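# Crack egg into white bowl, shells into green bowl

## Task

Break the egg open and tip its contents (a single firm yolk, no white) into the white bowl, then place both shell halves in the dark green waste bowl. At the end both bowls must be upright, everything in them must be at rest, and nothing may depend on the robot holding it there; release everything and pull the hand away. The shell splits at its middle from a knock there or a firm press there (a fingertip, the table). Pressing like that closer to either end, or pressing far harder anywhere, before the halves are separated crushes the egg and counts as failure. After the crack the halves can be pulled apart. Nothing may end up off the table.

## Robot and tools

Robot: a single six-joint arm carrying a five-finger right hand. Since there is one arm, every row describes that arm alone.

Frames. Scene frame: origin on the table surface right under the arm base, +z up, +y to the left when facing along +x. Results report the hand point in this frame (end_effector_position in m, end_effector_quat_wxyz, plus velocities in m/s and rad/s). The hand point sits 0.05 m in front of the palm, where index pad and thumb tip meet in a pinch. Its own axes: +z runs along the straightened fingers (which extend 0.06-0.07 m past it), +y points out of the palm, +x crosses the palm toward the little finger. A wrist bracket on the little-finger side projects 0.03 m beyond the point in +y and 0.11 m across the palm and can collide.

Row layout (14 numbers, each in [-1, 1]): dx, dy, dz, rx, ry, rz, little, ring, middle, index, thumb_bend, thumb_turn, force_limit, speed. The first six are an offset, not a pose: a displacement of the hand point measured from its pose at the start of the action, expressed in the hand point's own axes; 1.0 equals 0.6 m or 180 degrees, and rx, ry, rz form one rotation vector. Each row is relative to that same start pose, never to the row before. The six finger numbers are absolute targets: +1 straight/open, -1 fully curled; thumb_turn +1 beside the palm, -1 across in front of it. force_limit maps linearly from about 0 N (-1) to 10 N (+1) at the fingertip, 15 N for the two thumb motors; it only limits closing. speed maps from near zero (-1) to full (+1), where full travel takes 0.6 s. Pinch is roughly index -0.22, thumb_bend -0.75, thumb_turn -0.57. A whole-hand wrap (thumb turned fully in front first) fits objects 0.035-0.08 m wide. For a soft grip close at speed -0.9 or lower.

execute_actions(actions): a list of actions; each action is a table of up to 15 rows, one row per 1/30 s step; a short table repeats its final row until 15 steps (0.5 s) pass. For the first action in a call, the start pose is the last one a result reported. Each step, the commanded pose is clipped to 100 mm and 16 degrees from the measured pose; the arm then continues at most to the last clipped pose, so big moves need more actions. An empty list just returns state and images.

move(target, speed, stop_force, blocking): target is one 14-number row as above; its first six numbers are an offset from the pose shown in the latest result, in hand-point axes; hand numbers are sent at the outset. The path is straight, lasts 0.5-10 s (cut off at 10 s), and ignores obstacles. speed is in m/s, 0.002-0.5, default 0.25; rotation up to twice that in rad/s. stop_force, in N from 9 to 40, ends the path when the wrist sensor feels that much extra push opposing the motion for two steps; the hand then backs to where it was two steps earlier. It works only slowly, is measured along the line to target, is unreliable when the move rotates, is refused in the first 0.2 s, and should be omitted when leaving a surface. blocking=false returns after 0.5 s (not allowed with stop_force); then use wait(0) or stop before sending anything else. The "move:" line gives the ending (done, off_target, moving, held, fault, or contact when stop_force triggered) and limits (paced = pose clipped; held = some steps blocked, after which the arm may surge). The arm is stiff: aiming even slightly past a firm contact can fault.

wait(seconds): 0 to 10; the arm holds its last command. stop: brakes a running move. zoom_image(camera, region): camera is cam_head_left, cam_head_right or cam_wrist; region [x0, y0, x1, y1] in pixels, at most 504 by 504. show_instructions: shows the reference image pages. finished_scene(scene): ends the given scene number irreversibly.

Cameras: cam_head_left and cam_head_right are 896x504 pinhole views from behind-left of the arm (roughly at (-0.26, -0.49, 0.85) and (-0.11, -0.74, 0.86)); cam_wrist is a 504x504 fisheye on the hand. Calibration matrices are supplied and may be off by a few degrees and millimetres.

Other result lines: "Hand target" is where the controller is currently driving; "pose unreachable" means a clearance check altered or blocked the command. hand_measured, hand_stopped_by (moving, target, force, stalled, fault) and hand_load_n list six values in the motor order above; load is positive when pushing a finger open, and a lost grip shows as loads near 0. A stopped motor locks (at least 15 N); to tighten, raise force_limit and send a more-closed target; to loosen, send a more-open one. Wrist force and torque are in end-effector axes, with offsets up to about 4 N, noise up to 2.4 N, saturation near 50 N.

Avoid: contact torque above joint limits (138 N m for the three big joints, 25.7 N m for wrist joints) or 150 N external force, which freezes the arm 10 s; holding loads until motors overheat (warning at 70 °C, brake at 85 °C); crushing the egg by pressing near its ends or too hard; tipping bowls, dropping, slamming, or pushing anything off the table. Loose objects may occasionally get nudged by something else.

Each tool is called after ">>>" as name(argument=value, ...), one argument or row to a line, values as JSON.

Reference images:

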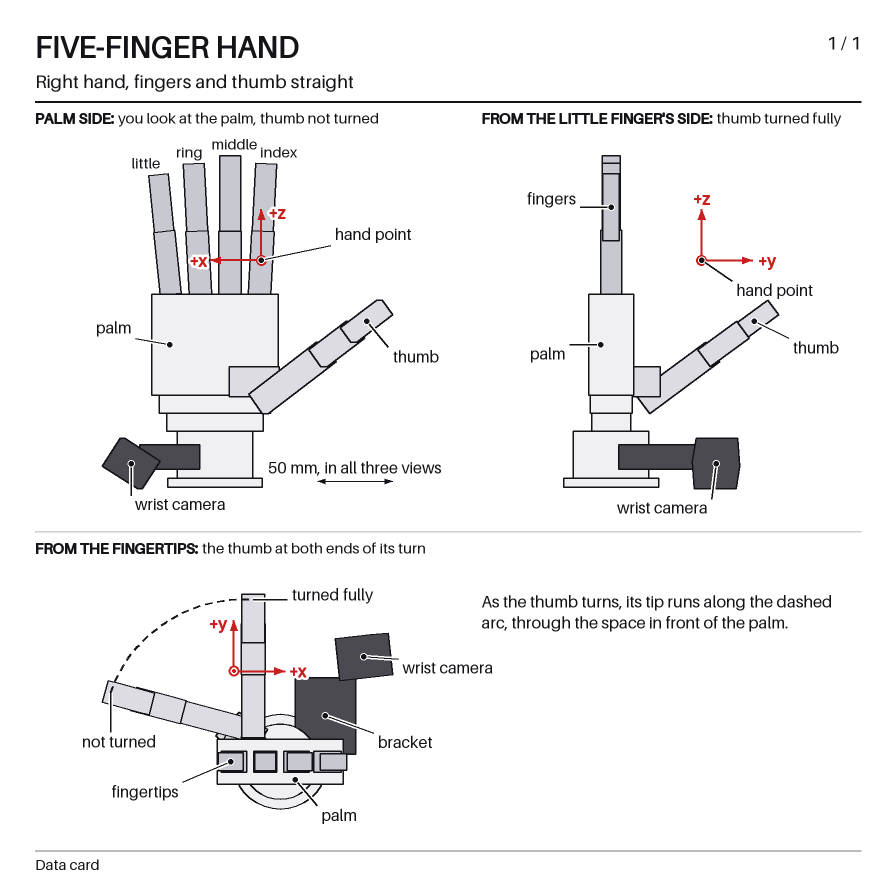

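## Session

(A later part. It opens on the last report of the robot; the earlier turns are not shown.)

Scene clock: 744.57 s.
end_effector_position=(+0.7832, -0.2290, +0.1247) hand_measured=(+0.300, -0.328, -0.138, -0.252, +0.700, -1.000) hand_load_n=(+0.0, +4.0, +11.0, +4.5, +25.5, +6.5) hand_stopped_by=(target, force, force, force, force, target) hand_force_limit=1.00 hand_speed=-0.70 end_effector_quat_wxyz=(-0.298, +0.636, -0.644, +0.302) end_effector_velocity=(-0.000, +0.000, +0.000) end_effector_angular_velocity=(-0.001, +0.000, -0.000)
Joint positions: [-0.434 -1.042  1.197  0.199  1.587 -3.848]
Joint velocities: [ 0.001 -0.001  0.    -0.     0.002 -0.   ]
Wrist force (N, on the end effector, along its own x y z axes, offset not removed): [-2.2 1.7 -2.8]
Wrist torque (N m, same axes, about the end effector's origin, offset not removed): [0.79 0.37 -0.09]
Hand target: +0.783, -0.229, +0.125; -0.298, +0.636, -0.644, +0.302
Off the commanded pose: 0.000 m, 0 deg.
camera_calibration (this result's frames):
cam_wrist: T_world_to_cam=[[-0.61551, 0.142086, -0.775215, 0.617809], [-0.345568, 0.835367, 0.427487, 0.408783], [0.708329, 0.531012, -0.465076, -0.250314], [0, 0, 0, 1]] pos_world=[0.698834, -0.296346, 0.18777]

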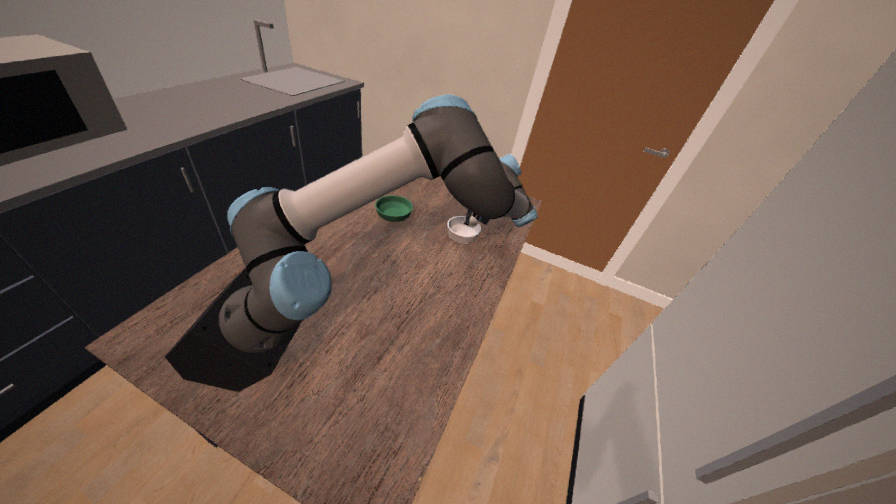

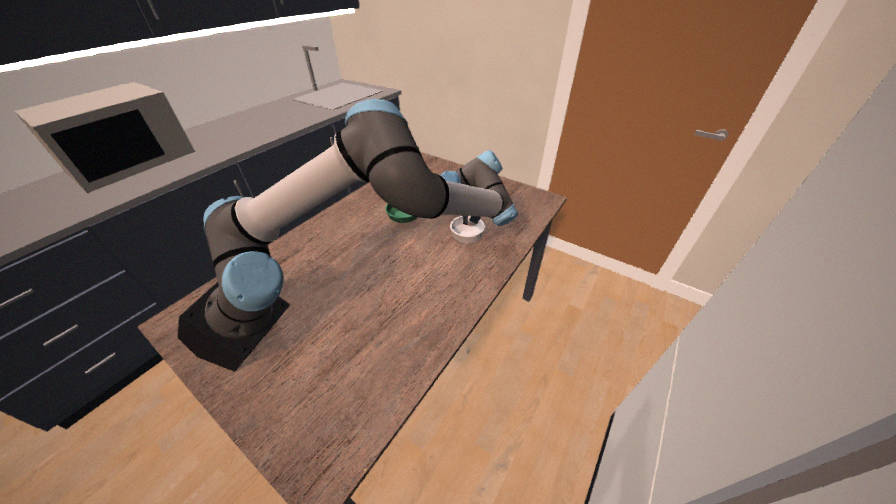

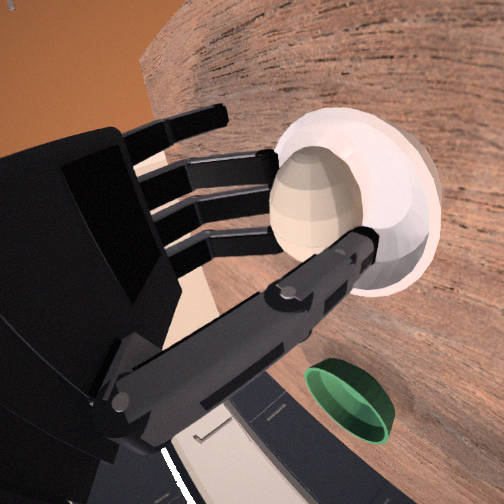

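>>> move(
  target=[-0.3,0.085,-0.103,0,0,0,0.3,-0.98,-0.9,-0.98,-0.98,-1,1,-0.7],
)

>>> move(
  target=[0,0.13,0.108,0,0,0,0.3,-0.98,-0.9,-0.98,-0.98,-1,1,-0.7],
  speed=0.2,
  stop_force=15,
)

Scene clock: 759.43 s.
end_effector_position=(+0.7053, -0.0483, +0.1250) hand_measured=(+0.300, -0.328, -0.138, -0.252, +0.700, -1.000) hand_load_n=(+0.0, +4.0, +11.0, +4.5, +25.5, +6.5) hand_stopped_by=(target, force, force, force, force, target) hand_force_limit=1.00 hand_speed=-0.70 end_effector_quat_wxyz=(-0.298, +0.636, -0.644, +0.302) end_effector_velocity=(-0.001, +0.001, -0.000) end_effector_angular_velocity=(-0.001, -0.001, -0.002)
Joint positions: [-0.215 -1.097  1.623 -0.163  1.791 -3.771]
Joint velocities: [ 0.002  0.     0.004 -0.007  0.004  0.001]
Wrist force (N, on the end effector, along its own x y z axes, offset not removed): [-1.5 -0.8 2.4]
Wrist torque (N m, same axes, about the end effector's origin, offset not removed): [-0.20 0.03 -0.25]
Hand target: +0.705, -0.048, +0.125; -0.298, +0.636, -0.644, +0.302
Off the commanded pose: 0.000 m, 0 deg.
move: done
camera_calibration (this result's frames):
cam_wrist: T_world_to_cam=[[-0.615636, 0.14175, -0.775177, 0.544494], [-0.345683, 0.835414, 0.427302, 0.230879], [0.708163, 0.531028, -0.465311, -0.29074], [0, 0, 0, 1]] pos_world=[0.620912, -0.11567, 0.18814]

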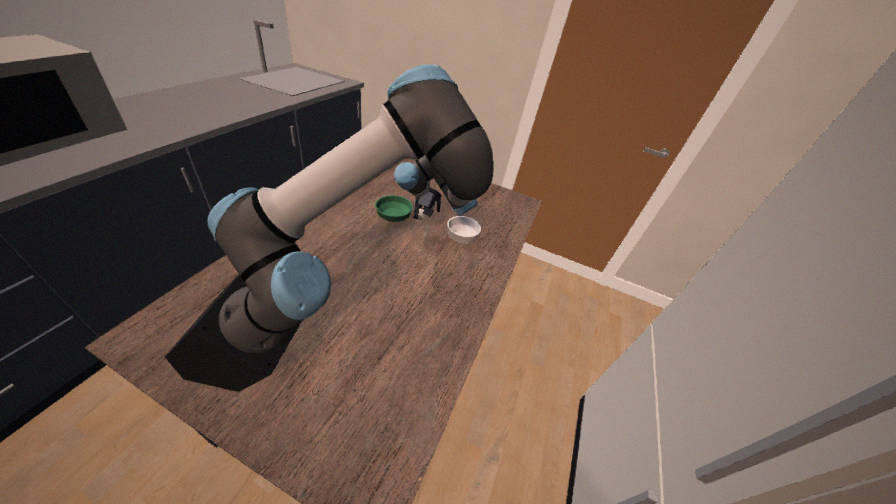

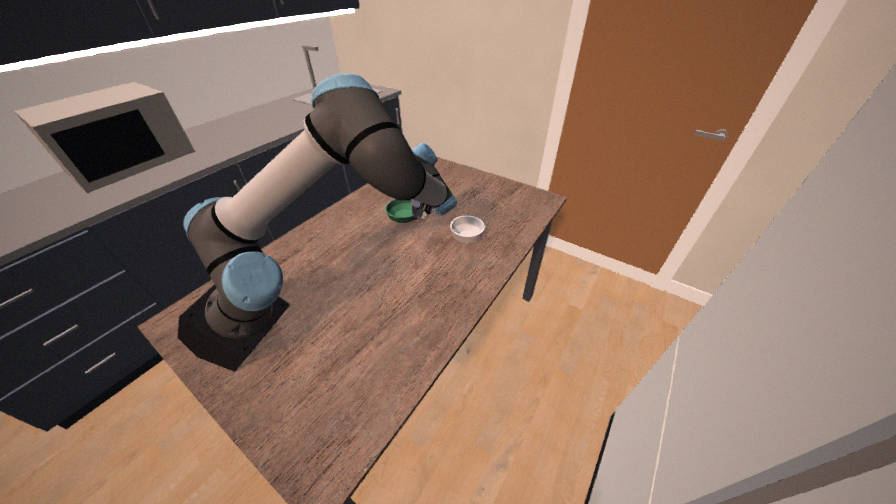

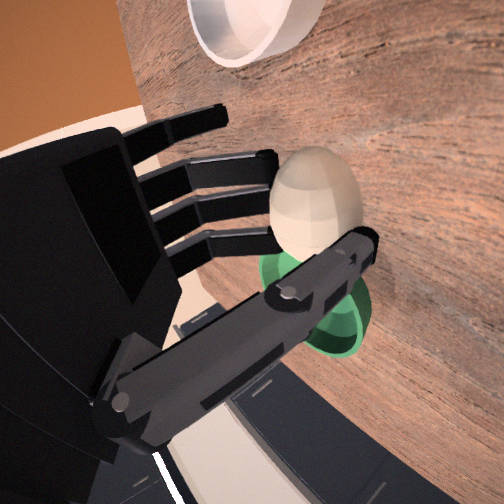

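Scene clock: 760.70 s.
end_effector_position=(+0.7035, -0.0485, +0.0325) hand_measured=(+0.300, -0.328, -0.138, -0.252, +0.708, -1.000) hand_load_n=(+0.0, +6.5, +6.0, +9.0, +27.0, +7.5) hand_stopped_by=(target, force, force, force, force, target) hand_force_limit=1.00 hand_speed=-0.70 end_effector_quat_wxyz=(-0.297, +0.637, -0.644, +0.302) end_effector_velocity=(+0.001, -0.001, +0.003) end_effector_angular_velocity=(+0.000, -0.003, -0.000)
Joint positions: [-0.32  -0.98   1.647 -0.308  1.694 -3.808]
Joint velocities: [ 0.002 -0.005  0.     0.003  0.001  0.001]
Wrist force (N, on the end effector, along its own x y z axes, offset not removed): [-1.4 0.3 0.2]
Wrist torque (N m, same axes, about the end effector's origin, offset not removed): [0.03 0.26 0.05]
Hand target: +0.704, -0.048, +0.033; -0.297, +0.637, -0.644, +0.302
Off the commanded pose: 0.009 m, 0 deg.
move: contact
camera_calibration (this result's frames):
cam_wrist: T_world_to_cam=[[-0.617002, 0.141971, -0.774049, 0.472615], [-0.34493, 0.83529, 0.428151, 0.269406], [0.707341, 0.531163, -0.466406, -0.331803], [0, 0, 0, 1]] pos_world=[0.619228, -0.115888, 0.0957261]

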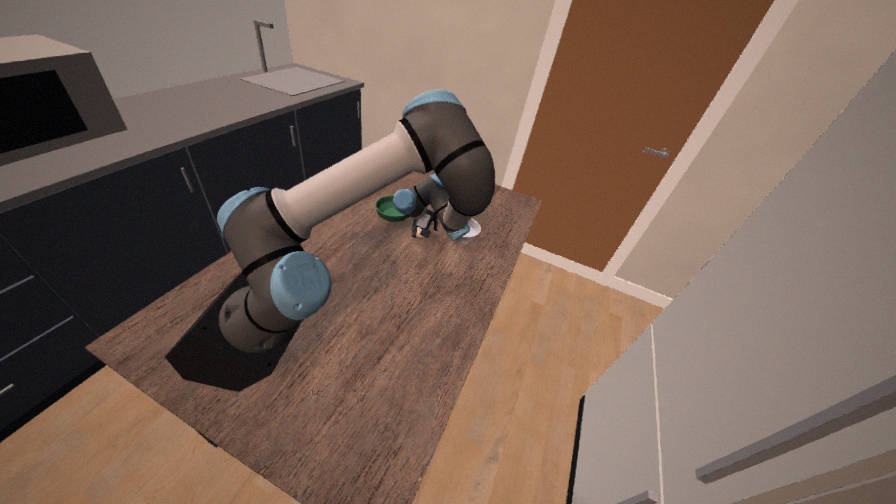

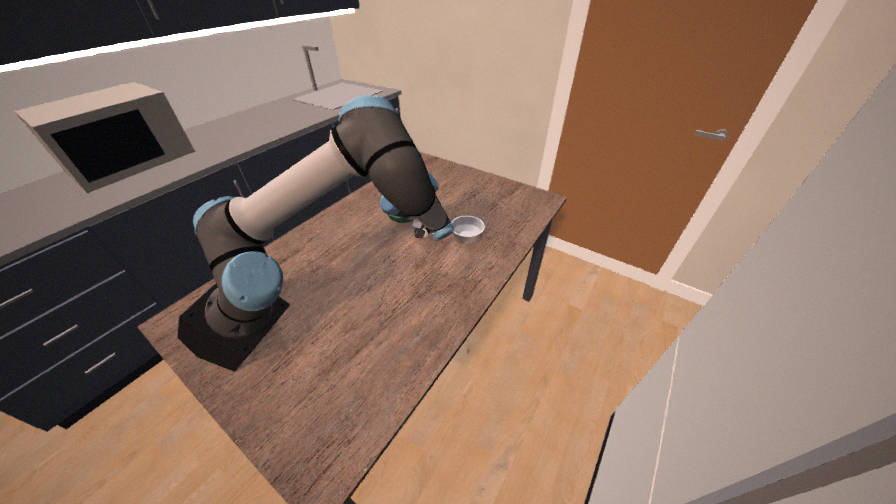

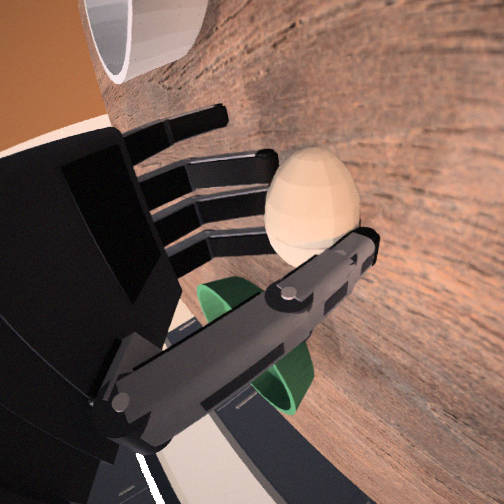

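>>> zoom_image(
  camera="cam_wrist",
  region=[220,120,420,320],
)

Region (220, 120, 420, 320) of cam_wrist's 504x504 image, scaled by 2.520, with more detail than that image has.

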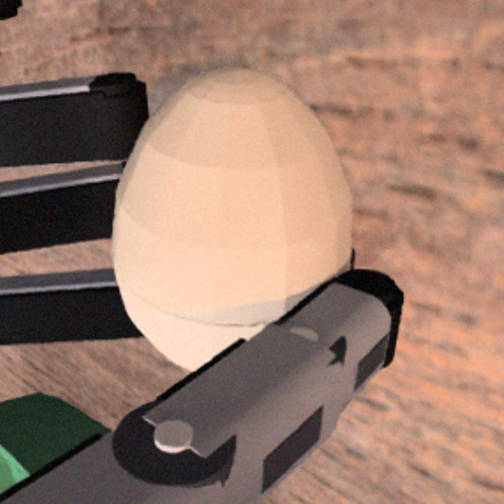

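>>> move(
  target=[0,-0.13,-0.108,0,0,0,0.3,-0.98,-0.9,-0.98,-0.98,-1,1,-0.7],
  speed=0.15,
)

>>> move(
  target=[0.3,-0.085,0.08,0,0,0,0.3,-0.98,-0.9,-0.98,-0.98,-1,1,-0.7],
  speed=0.15,
)

>>> zoom_image(
  camera="cam_wrist",
  region=[200,80,460,340],
)

Scene clock: 785.63 s.
end_effector_position=(+0.7038, -0.0485, +0.1334) hand_measured=(+0.300, -0.328, -0.138, -0.252, +0.708, -1.000) hand_load_n=(+0.0, +6.5, +6.0, +9.0, +27.0, +7.5) hand_stopped_by=(target, force, force, force, force, target) hand_force_limit=1.00 hand_speed=-0.70 end_effector_quat_wxyz=(-0.297, +0.637, -0.644, +0.302) end_effector_velocity=(+0.000, -0.001, +0.003) end_effector_angular_velocity=(-0.000, +0.000, -0.001)
Joint positions: [-0.206 -1.108  1.622 -0.148  1.801 -3.767]
Joint velocities: [ 0.003 -0.003 -0.003  0.006  0.004  0.001]
Wrist force (N, on the end effector, along its own x y z axes, offset not removed): [-2.1 -2.5 1.1]
Wrist torque (N m, same axes, about the end effector's origin, offset not removed): [-0.42 0.27 -0.17]
Hand target: +0.704, -0.049, +0.134; -0.297, +0.637, -0.644, +0.302
Off the commanded pose: 0.000 m, 0 deg.
move: done
camera_calibration (this result's frames):
cam_wrist: T_world_to_cam=[[-0.616944, 0.141783, -0.77413, 0.550911], [-0.344999, 0.835367, 0.427946, 0.226363], [0.707358, 0.531093, -0.46646, -0.284934], [0, 0, 0, 1]] pos_world=[0.619527, -0.115879, 0.196696]

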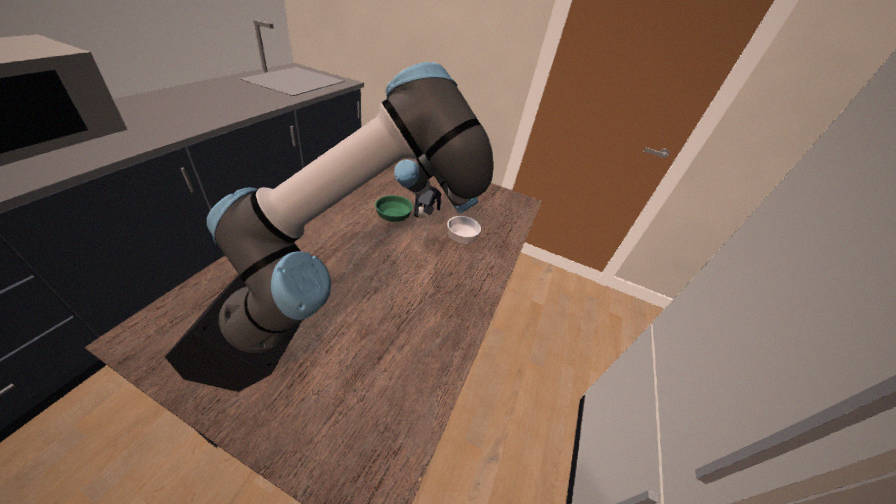

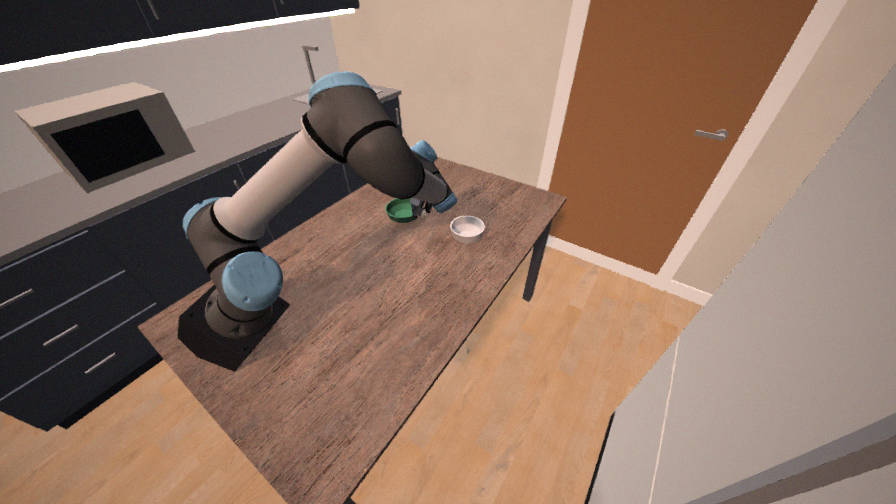

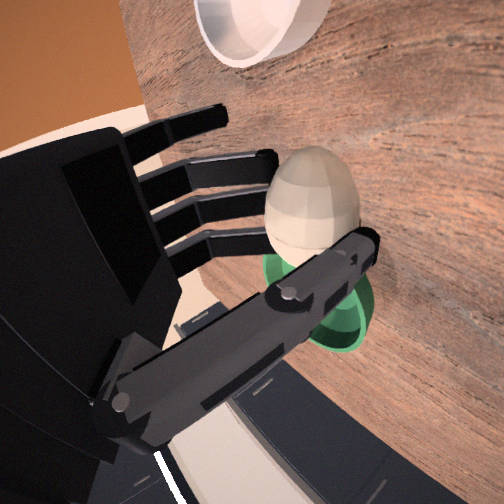

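Scene clock: 787.50 s.
end_effector_position=(+0.7711, -0.2290, +0.1418) hand_measured=(+0.300, -0.328, -0.138, -0.252, +0.708, -1.000) hand_load_n=(+0.0, +6.5, +6.0, +9.0, +27.0, +7.5) hand_stopped_by=(target, force, force, force, force, target) hand_force_limit=1.00 hand_speed=-0.70 end_effector_quat_wxyz=(-0.297, +0.637, -0.644, +0.302) end_effector_velocity=(+0.001, -0.002, +0.000) end_effector_angular_velocity=(+0.002, +0.004, +0.003)
Joint positions: [-0.427 -1.086  1.237  0.205  1.594 -3.845]
Joint velocities: [-0.002  0.004 -0.011  0.012 -0.001 -0.001]
Wrist force (N, on the end effector, along its own x y z axes, offset not removed): [3.0 0.7 -0.4]
Wrist torque (N m, same axes, about the end effector's origin, offset not removed): [0.18 -0.31 0.23]
Hand target: +0.771, -0.229, +0.142; -0.297, +0.637, -0.644, +0.302
Off the commanded pose: 0.000 m, 0 deg.
move: done
camera_calibration (this result's frames):
cam_wrist: T_world_to_cam=[[-0.616766, 0.142135, -0.774208, 0.624428], [-0.344896, 0.835324, 0.428113, 0.396689], [0.707564, 0.531067, -0.466177, -0.23298], [0, 0, 0, 1]] pos_world=[0.686791, -0.296388, 0.204999]

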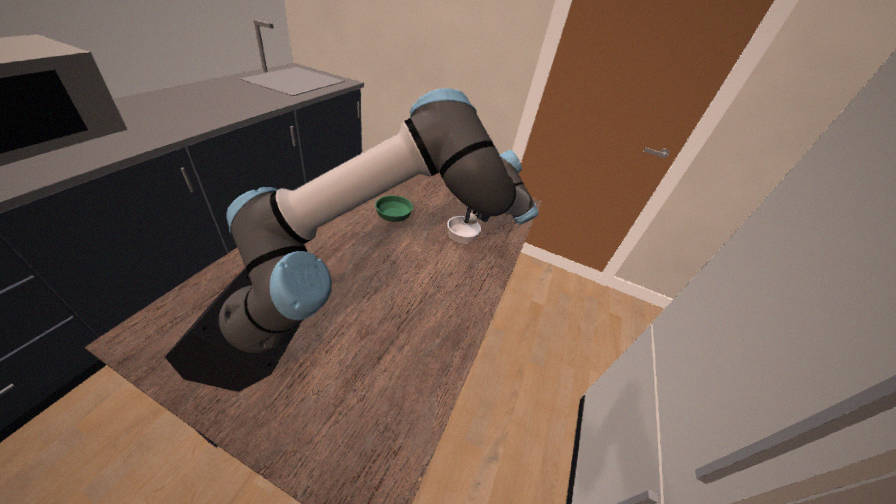

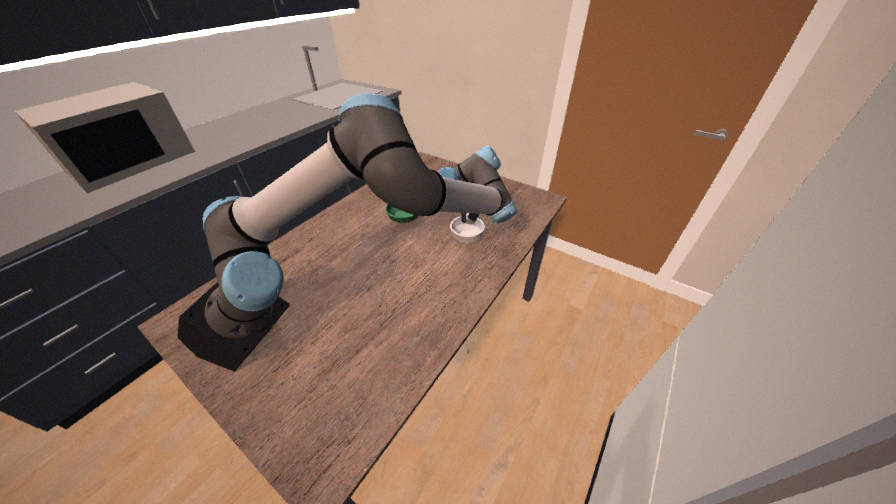

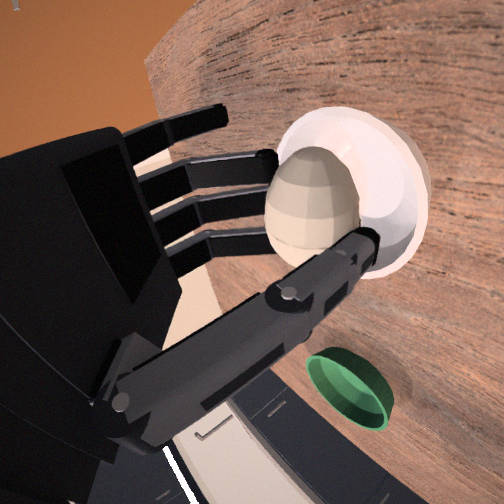

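Region (200, 80, 460, 340) of cam_wrist's 504x504 image, scaled by 1.938, with more detail than that image has.

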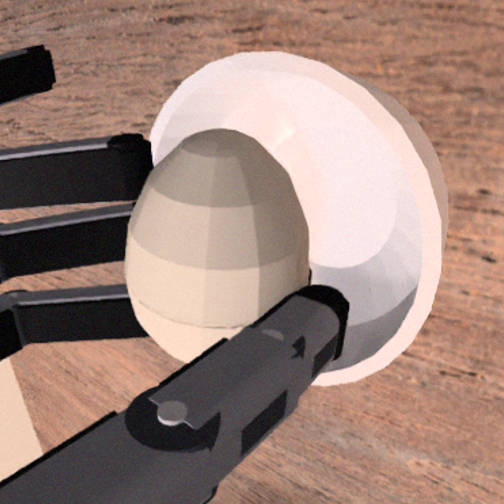

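>>> execute_actions(
  actions=[
    [[0,0,0,0,0,0,0.3,0.3,0.3,-0.98,-0.98,-1,1,-0.3]],
    [[0,0,0,0,0,0,0.3,0.3,0.3,-0.98,-0.98,-1,1,-0.3]],
    [[0,0,0,0,0,0,0.3,0.3,0.3,-0.98,-0.98,-1,1,-0.3]],
  ],
)

>>> zoom_image(
  camera="cam_wrist",
  region=[200,80,460,340],
)

Scene clock: 807.37 s.
end_effector_position=(+0.7711, -0.2291, +0.1417) hand_measured=(+0.300, +0.300, +0.300, -0.252, +0.708, -1.000) hand_load_n=(+0.0, +0.0, +0.0, +14.5, +16.5, -4.0) hand_stopped_by=(target, target, target, force, force, target) hand_force_limit=1.00 hand_speed=-0.30 end_effector_quat_wxyz=(-0.297, +0.637, -0.644, +0.302) end_effector_velocity=(-0.000, -0.002, -0.001) end_effector_angular_velocity=(-0.001, +0.002, -0.003)
Joint positions: [-0.427 -1.086  1.237  0.205  1.594 -3.845]
Joint velocities: [-0.003  0.    -0.    -0.001  0.001  0.   ]
Wrist force (N, on the end effector, along its own x y z axes, offset not removed): [-2.5 5.0 1.2]
Wrist torque (N m, same axes, about the end effector's origin, offset not removed): [0.78 0.29 0.01]
Hand target: +0.771, -0.229, +0.142; -0.297, +0.637, -0.644, +0.302
Off the commanded pose: 0.000 m, 0 deg.
camera_calibration (this result's frames):
cam_wrist: T_world_to_cam=[[-0.616847, 0.142178, -0.774135, 0.624397], [-0.344801, 0.835337, 0.428163, 0.396713], [0.707539, 0.531034, -0.466252, -0.232946], [0, 0, 0, 1]] pos_world=[0.686763, -0.296463, 0.204898]

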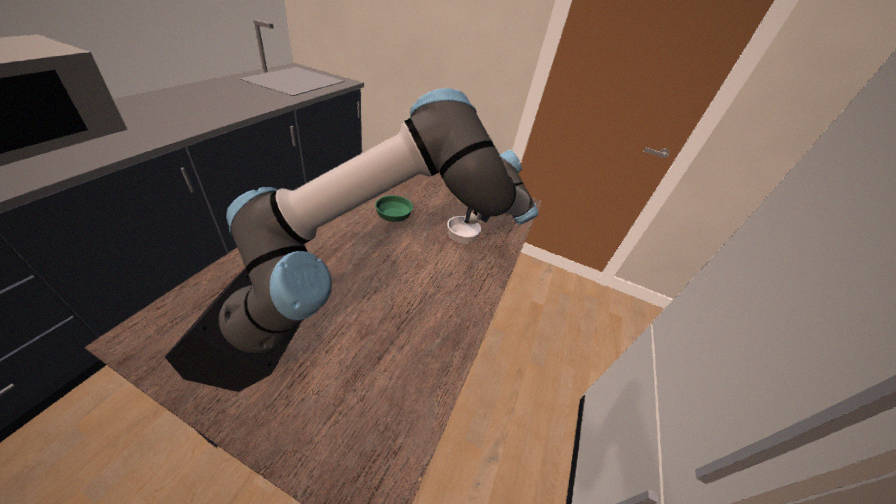

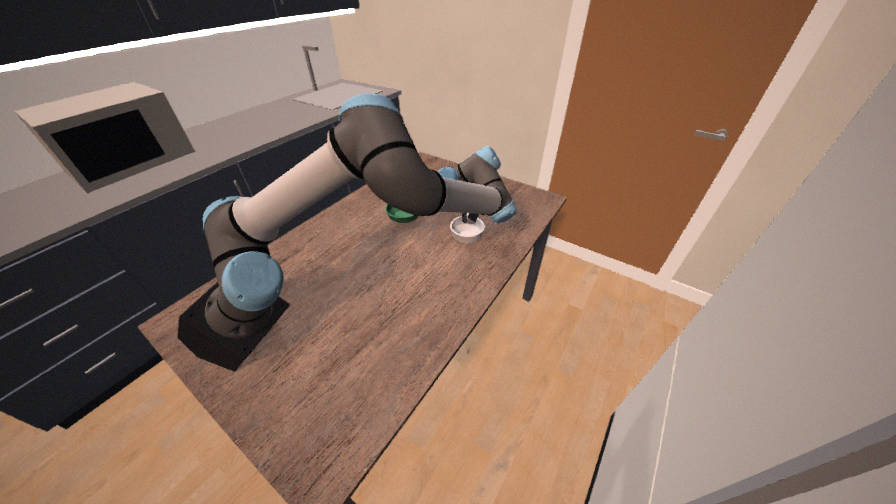

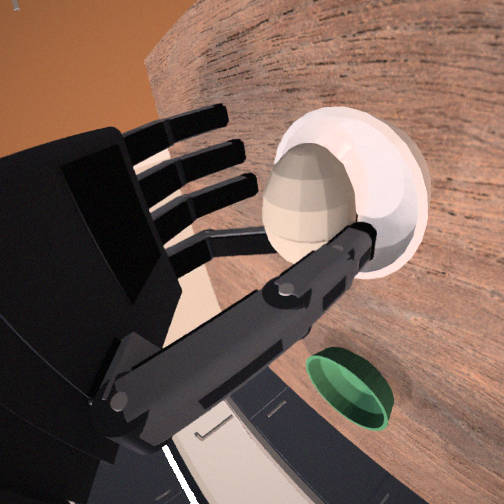

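Region (200, 80, 460, 340) of cam_wrist's 504x504 image, scaled by 1.938, with more detail than that image has.

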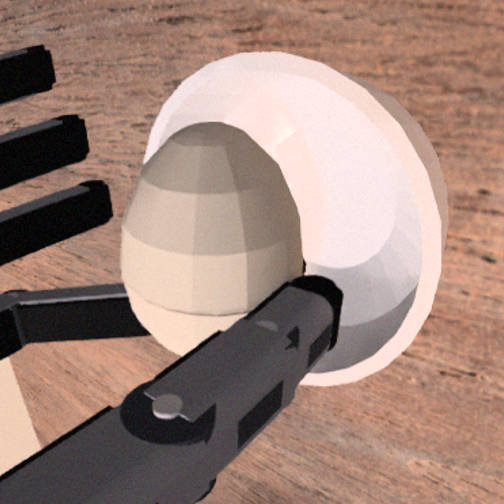

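>>> execute_actions(
  actions=[
    [[0,0,0,0,0,0,0.3,-0.98,0.3,-0.98,-0.98,-1,1,0]],
    [[0,0,0,0,0,0,0.3,-0.98,0.3,-0.98,-0.98,-1,1,0]],
    [[0,0,0,0,0,0,0.3,-0.98,0.3,-0.98,-0.98,-1,1,0]],
  ],
)

>>> zoom_image(
  camera="cam_wrist",
  region=[200,80,460,340],
)

Scene clock: 820.20 s.
end_effector_position=(+0.7711, -0.2291, +0.1417) hand_measured=(+0.300, -0.300, +0.300, -0.252, +0.708, -1.000) hand_load_n=(+0.0, +10.0, +0.0, +10.5, +25.5, +6.5) hand_stopped_by=(target, force, target, force, force, target) hand_force_limit=1.00 hand_speed=0.00 end_effector_quat_wxyz=(-0.297, +0.637, -0.644, +0.302) end_effector_velocity=(-0.000, -0.000, -0.001) end_effector_angular_velocity=(-0.000, +0.001, -0.001)
Joint positions: [-0.427 -1.086  1.237  0.205  1.594 -3.845]
Joint velocities: [-0.001  0.     0.001 -0.     0.001 -0.   ]
Wrist force (N, on the end effector, along its own x y z axes, offset not removed): [-2.0 -0.7 0.3]
Wrist torque (N m, same axes, about the end effector's origin, offset not removed): [-0.11 0.17 -0.39]
Hand target: +0.771, -0.229, +0.142; -0.297, +0.637, -0.644, +0.302
Off the commanded pose: 0.000 m, 0 deg.
camera_calibration (this result's frames):
cam_wrist: T_world_to_cam=[[-0.616847, 0.142178, -0.774135, 0.624397], [-0.344801, 0.835337, 0.428164, 0.396713], [0.707539, 0.531034, -0.466252, -0.232946], [0, 0, 0, 1]] pos_world=[0.686763, -0.296462, 0.204898]

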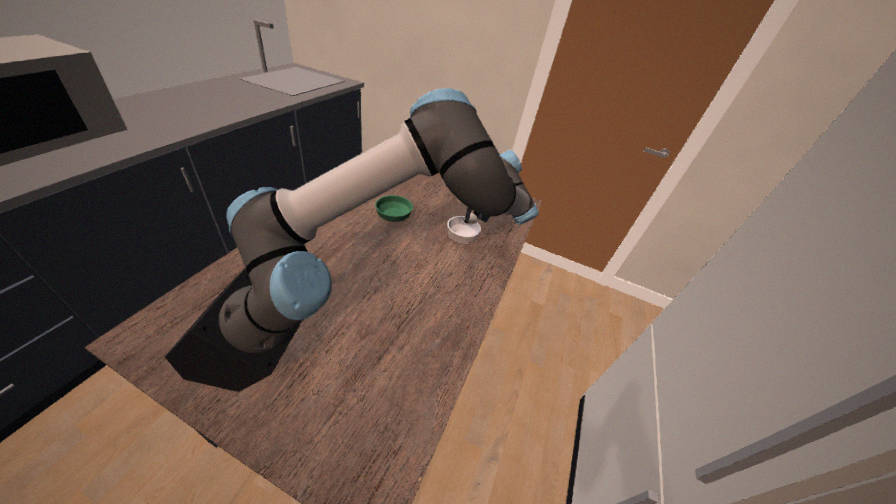

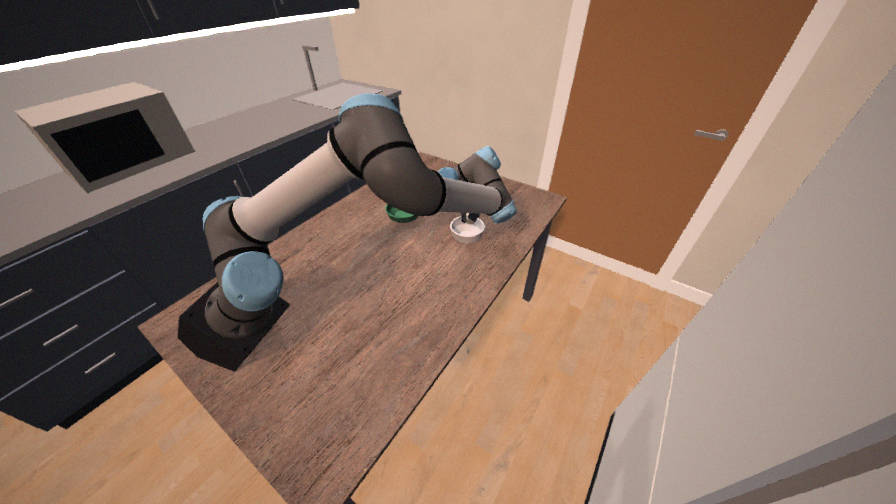

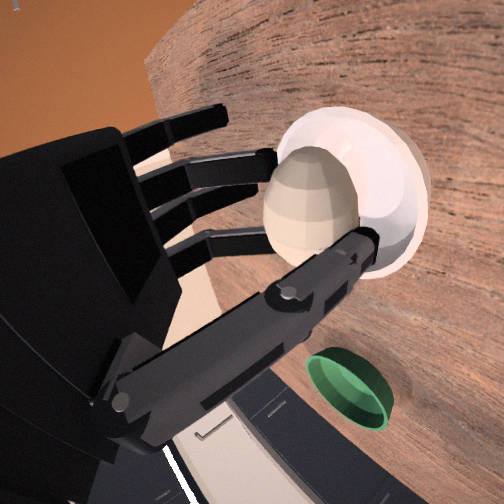

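Region (200, 80, 460, 340) of cam_wrist's 504x504 image, scaled by 1.938, with more detail than that image has.

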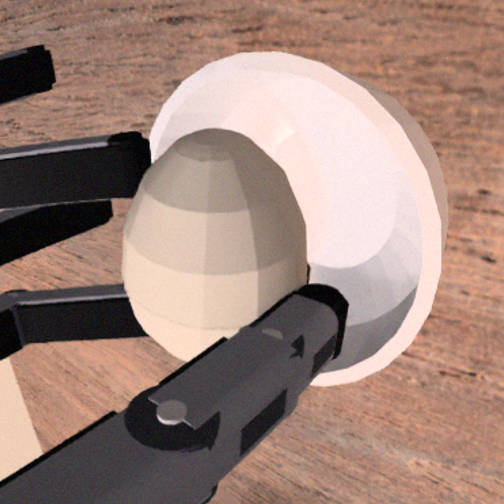

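>>> execute_actions(
  actions=[
    [[0,0.04,0.033,0,0,0,0.3,-0.98,-0.98,-0.98,-0.98,-1,1,-0.5]],
    [[0,0,0,0,0,0,0.3,-0.98,-0.98,-0.98,-0.98,-1,1,-0.5]],
    [[0,0,0,0,0,0,0.3,-0.98,-0.98,0.3,-0.98,-1,1,-0.3]],
    [[0,0,0,0,0,0,0.3,-0.98,-0.98,0.3,-0.98,-1,1,-0.3]],
    [[0,0,0,0,0,0,0.3,-0.98,-0.98,0.3,-0.98,-1,1,-0.3]],
  ],
)

>>> zoom_image(
  camera="cam_wrist",
  region=[200,80,460,340],
)

Scene clock: 872.03 s.
end_effector_position=(+0.7707, -0.2291, +0.1113) hand_measured=(+0.300, -0.300, -0.154, +0.300, +0.708, -1.000) hand_load_n=(+0.0, +7.5, +14.5, +0.0, +25.5, +10.5) hand_stopped_by=(target, force, force, target, force, target) hand_force_limit=1.00 hand_speed=-0.30 end_effector_quat_wxyz=(-0.297, +0.637, -0.644, +0.302) end_effector_velocity=(+0.001, -0.000, +0.001) end_effector_angular_velocity=(-0.001, -0.003, -0.000)
Joint positions: [-0.455 -1.057  1.252  0.161  1.568 -3.855]
Joint velocities: [ 0.    -0.001 -0.001 -0.001 -0.001 -0.   ]
Wrist force (N, on the end effector, along its own x y z axes, offset not removed): [0.5 -3.3 -3.1]
Wrist torque (N m, same axes, about the end effector's origin, offset not removed): [-0.35 -0.16 0.04]
Hand target: +0.771, -0.229, +0.111; -0.297, +0.637, -0.644, +0.302
Off the commanded pose: 0.000 m, 0 deg.
camera_calibration (this result's frames):
cam_wrist: T_world_to_cam=[[-0.61701, 0.142224, -0.773997, 0.600829], [-0.344746, 0.835286, 0.428308, 0.409539], [0.707424, 0.531103, -0.466349, -0.246723], [0, 0, 0, 1]] pos_world=[0.686442, -0.296499, 0.174572]

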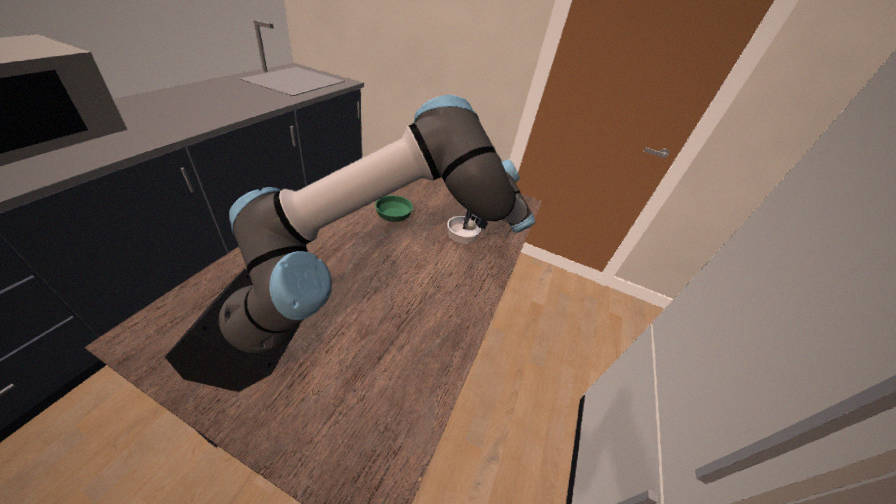

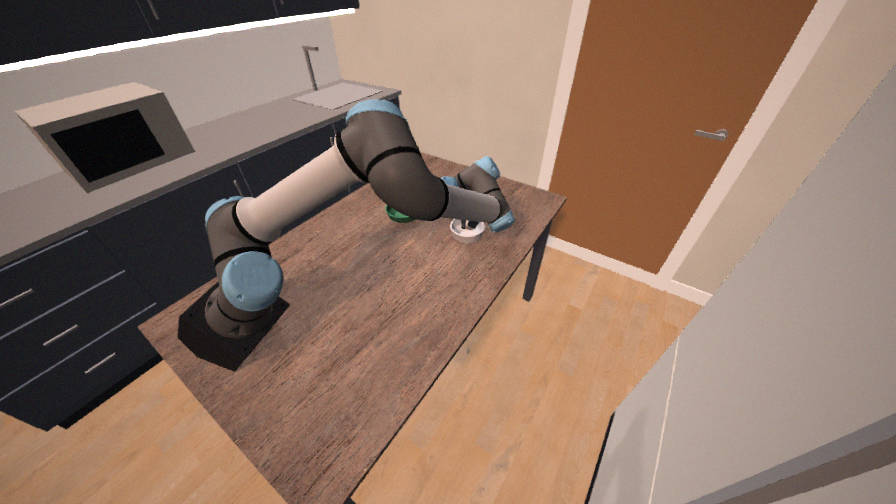

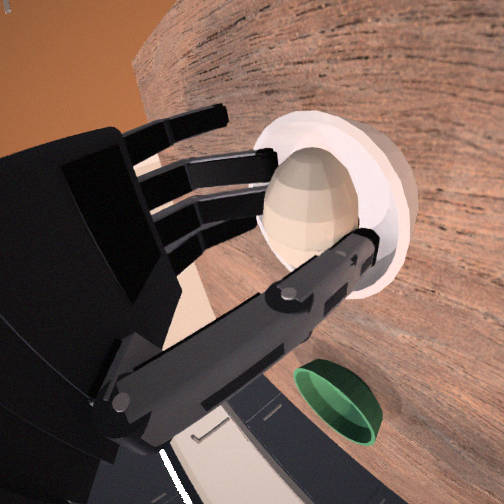

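Region (200, 80, 460, 340) of cam_wrist's 504x504 image, scaled by 1.938, with more detail than that image has.

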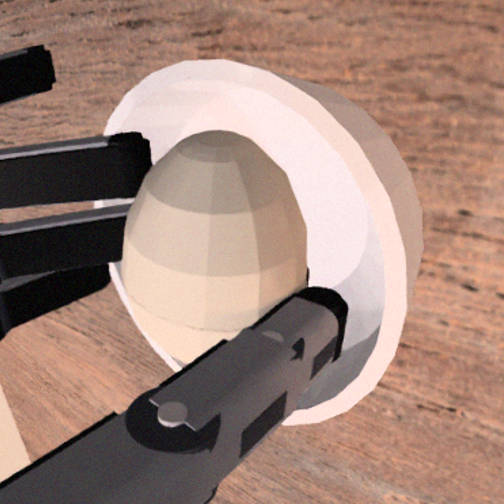

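>>> execute_actions(
  actions=[
    [[0,0,0,0,0,0,0.3,-0.98,-0.98,-0.6,-0.98,-1,0.2,-0.5]],
    [[0,0,0,0,0,0,0.3,-0.98,-0.98,-0.6,-0.98,-1,0.2,-0.5]],
    [[0,0,0,0,0,0,0.3,-0.98,-0.98,-0.6,-0.98,-1,0.2,-0.5]],
    [[0,0,0,0,0,0,0.3,-0.98,-0.98,-0.6,-0.98,-1,0.2,-0.5]],
  ],
)

>>> zoom_image(
  camera="cam_wrist",
  region=[200,80,460,340],
)

Scene clock: 891.87 s.
end_effector_position=(+0.7707, -0.2291, +0.1113) hand_measured=(+0.300, -0.300, -0.154, -0.250, +0.708, -1.000) hand_load_n=(+0.0, +7.0, +10.0, +9.5, +29.5, +7.0) hand_stopped_by=(target, force, force, force, force, target) hand_force_limit=0.20 hand_speed=-0.50 end_effector_quat_wxyz=(-0.297, +0.637, -0.644, +0.302) end_effector_velocity=(+0.000, +0.000, +0.000) end_effector_angular_velocity=(+0.000, -0.000, +0.000)
Joint positions: [-0.455 -1.057  1.252  0.161  1.568 -3.855]
Joint velocities: [ 0.    -0.    -0.     0.001 -0.     0.   ]
Wrist force (N, on the end effector, along its own x y z axes, offset not removed): [3.2 1.2 -3.6]
Wrist torque (N m, same axes, about the end effector's origin, offset not removed): [0.34 -0.46 0.21]
Hand target: +0.771, -0.229, +0.111; -0.297, +0.637, -0.644, +0.302
Off the commanded pose: 0.000 m, 0 deg.
camera_calibration (this result's frames):
cam_wrist: T_world_to_cam=[[-0.61701, 0.142224, -0.773997, 0.600829], [-0.344746, 0.835286, 0.428308, 0.409539], [0.707424, 0.531102, -0.466349, -0.246723], [0, 0, 0, 1]] pos_world=[0.686442, -0.296499, 0.174572]

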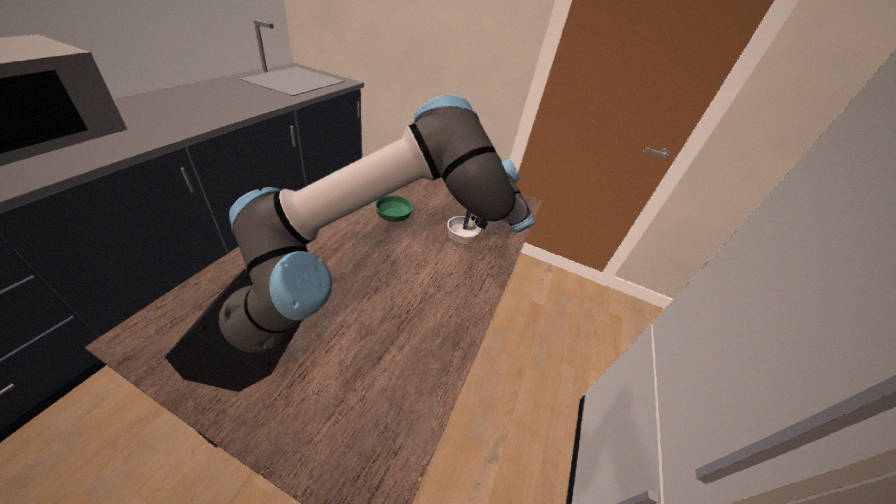

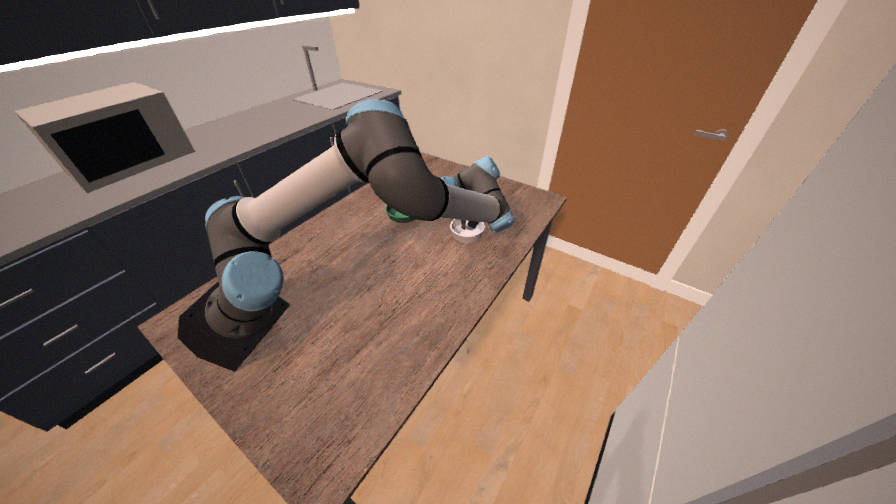

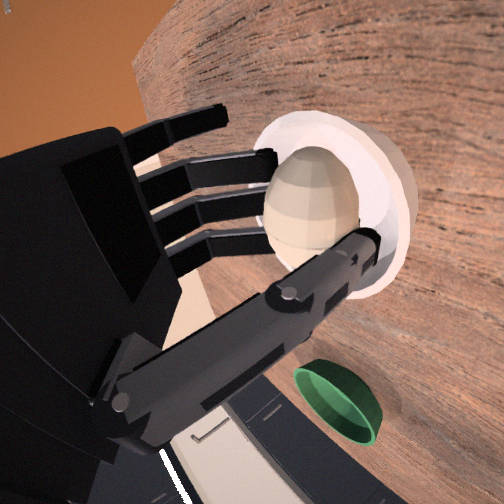

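Region (200, 80, 460, 340) of cam_wrist's 504x504 image, scaled by 1.938, with more detail than that image has.

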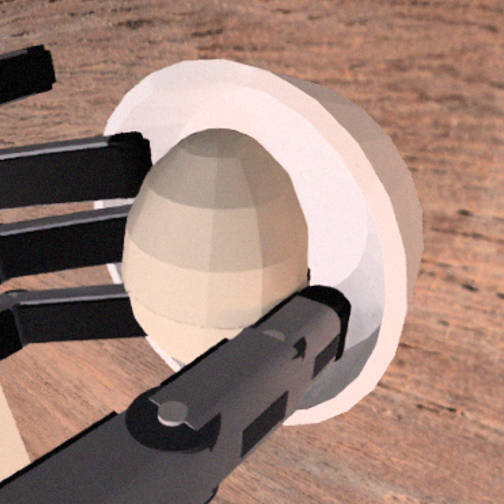

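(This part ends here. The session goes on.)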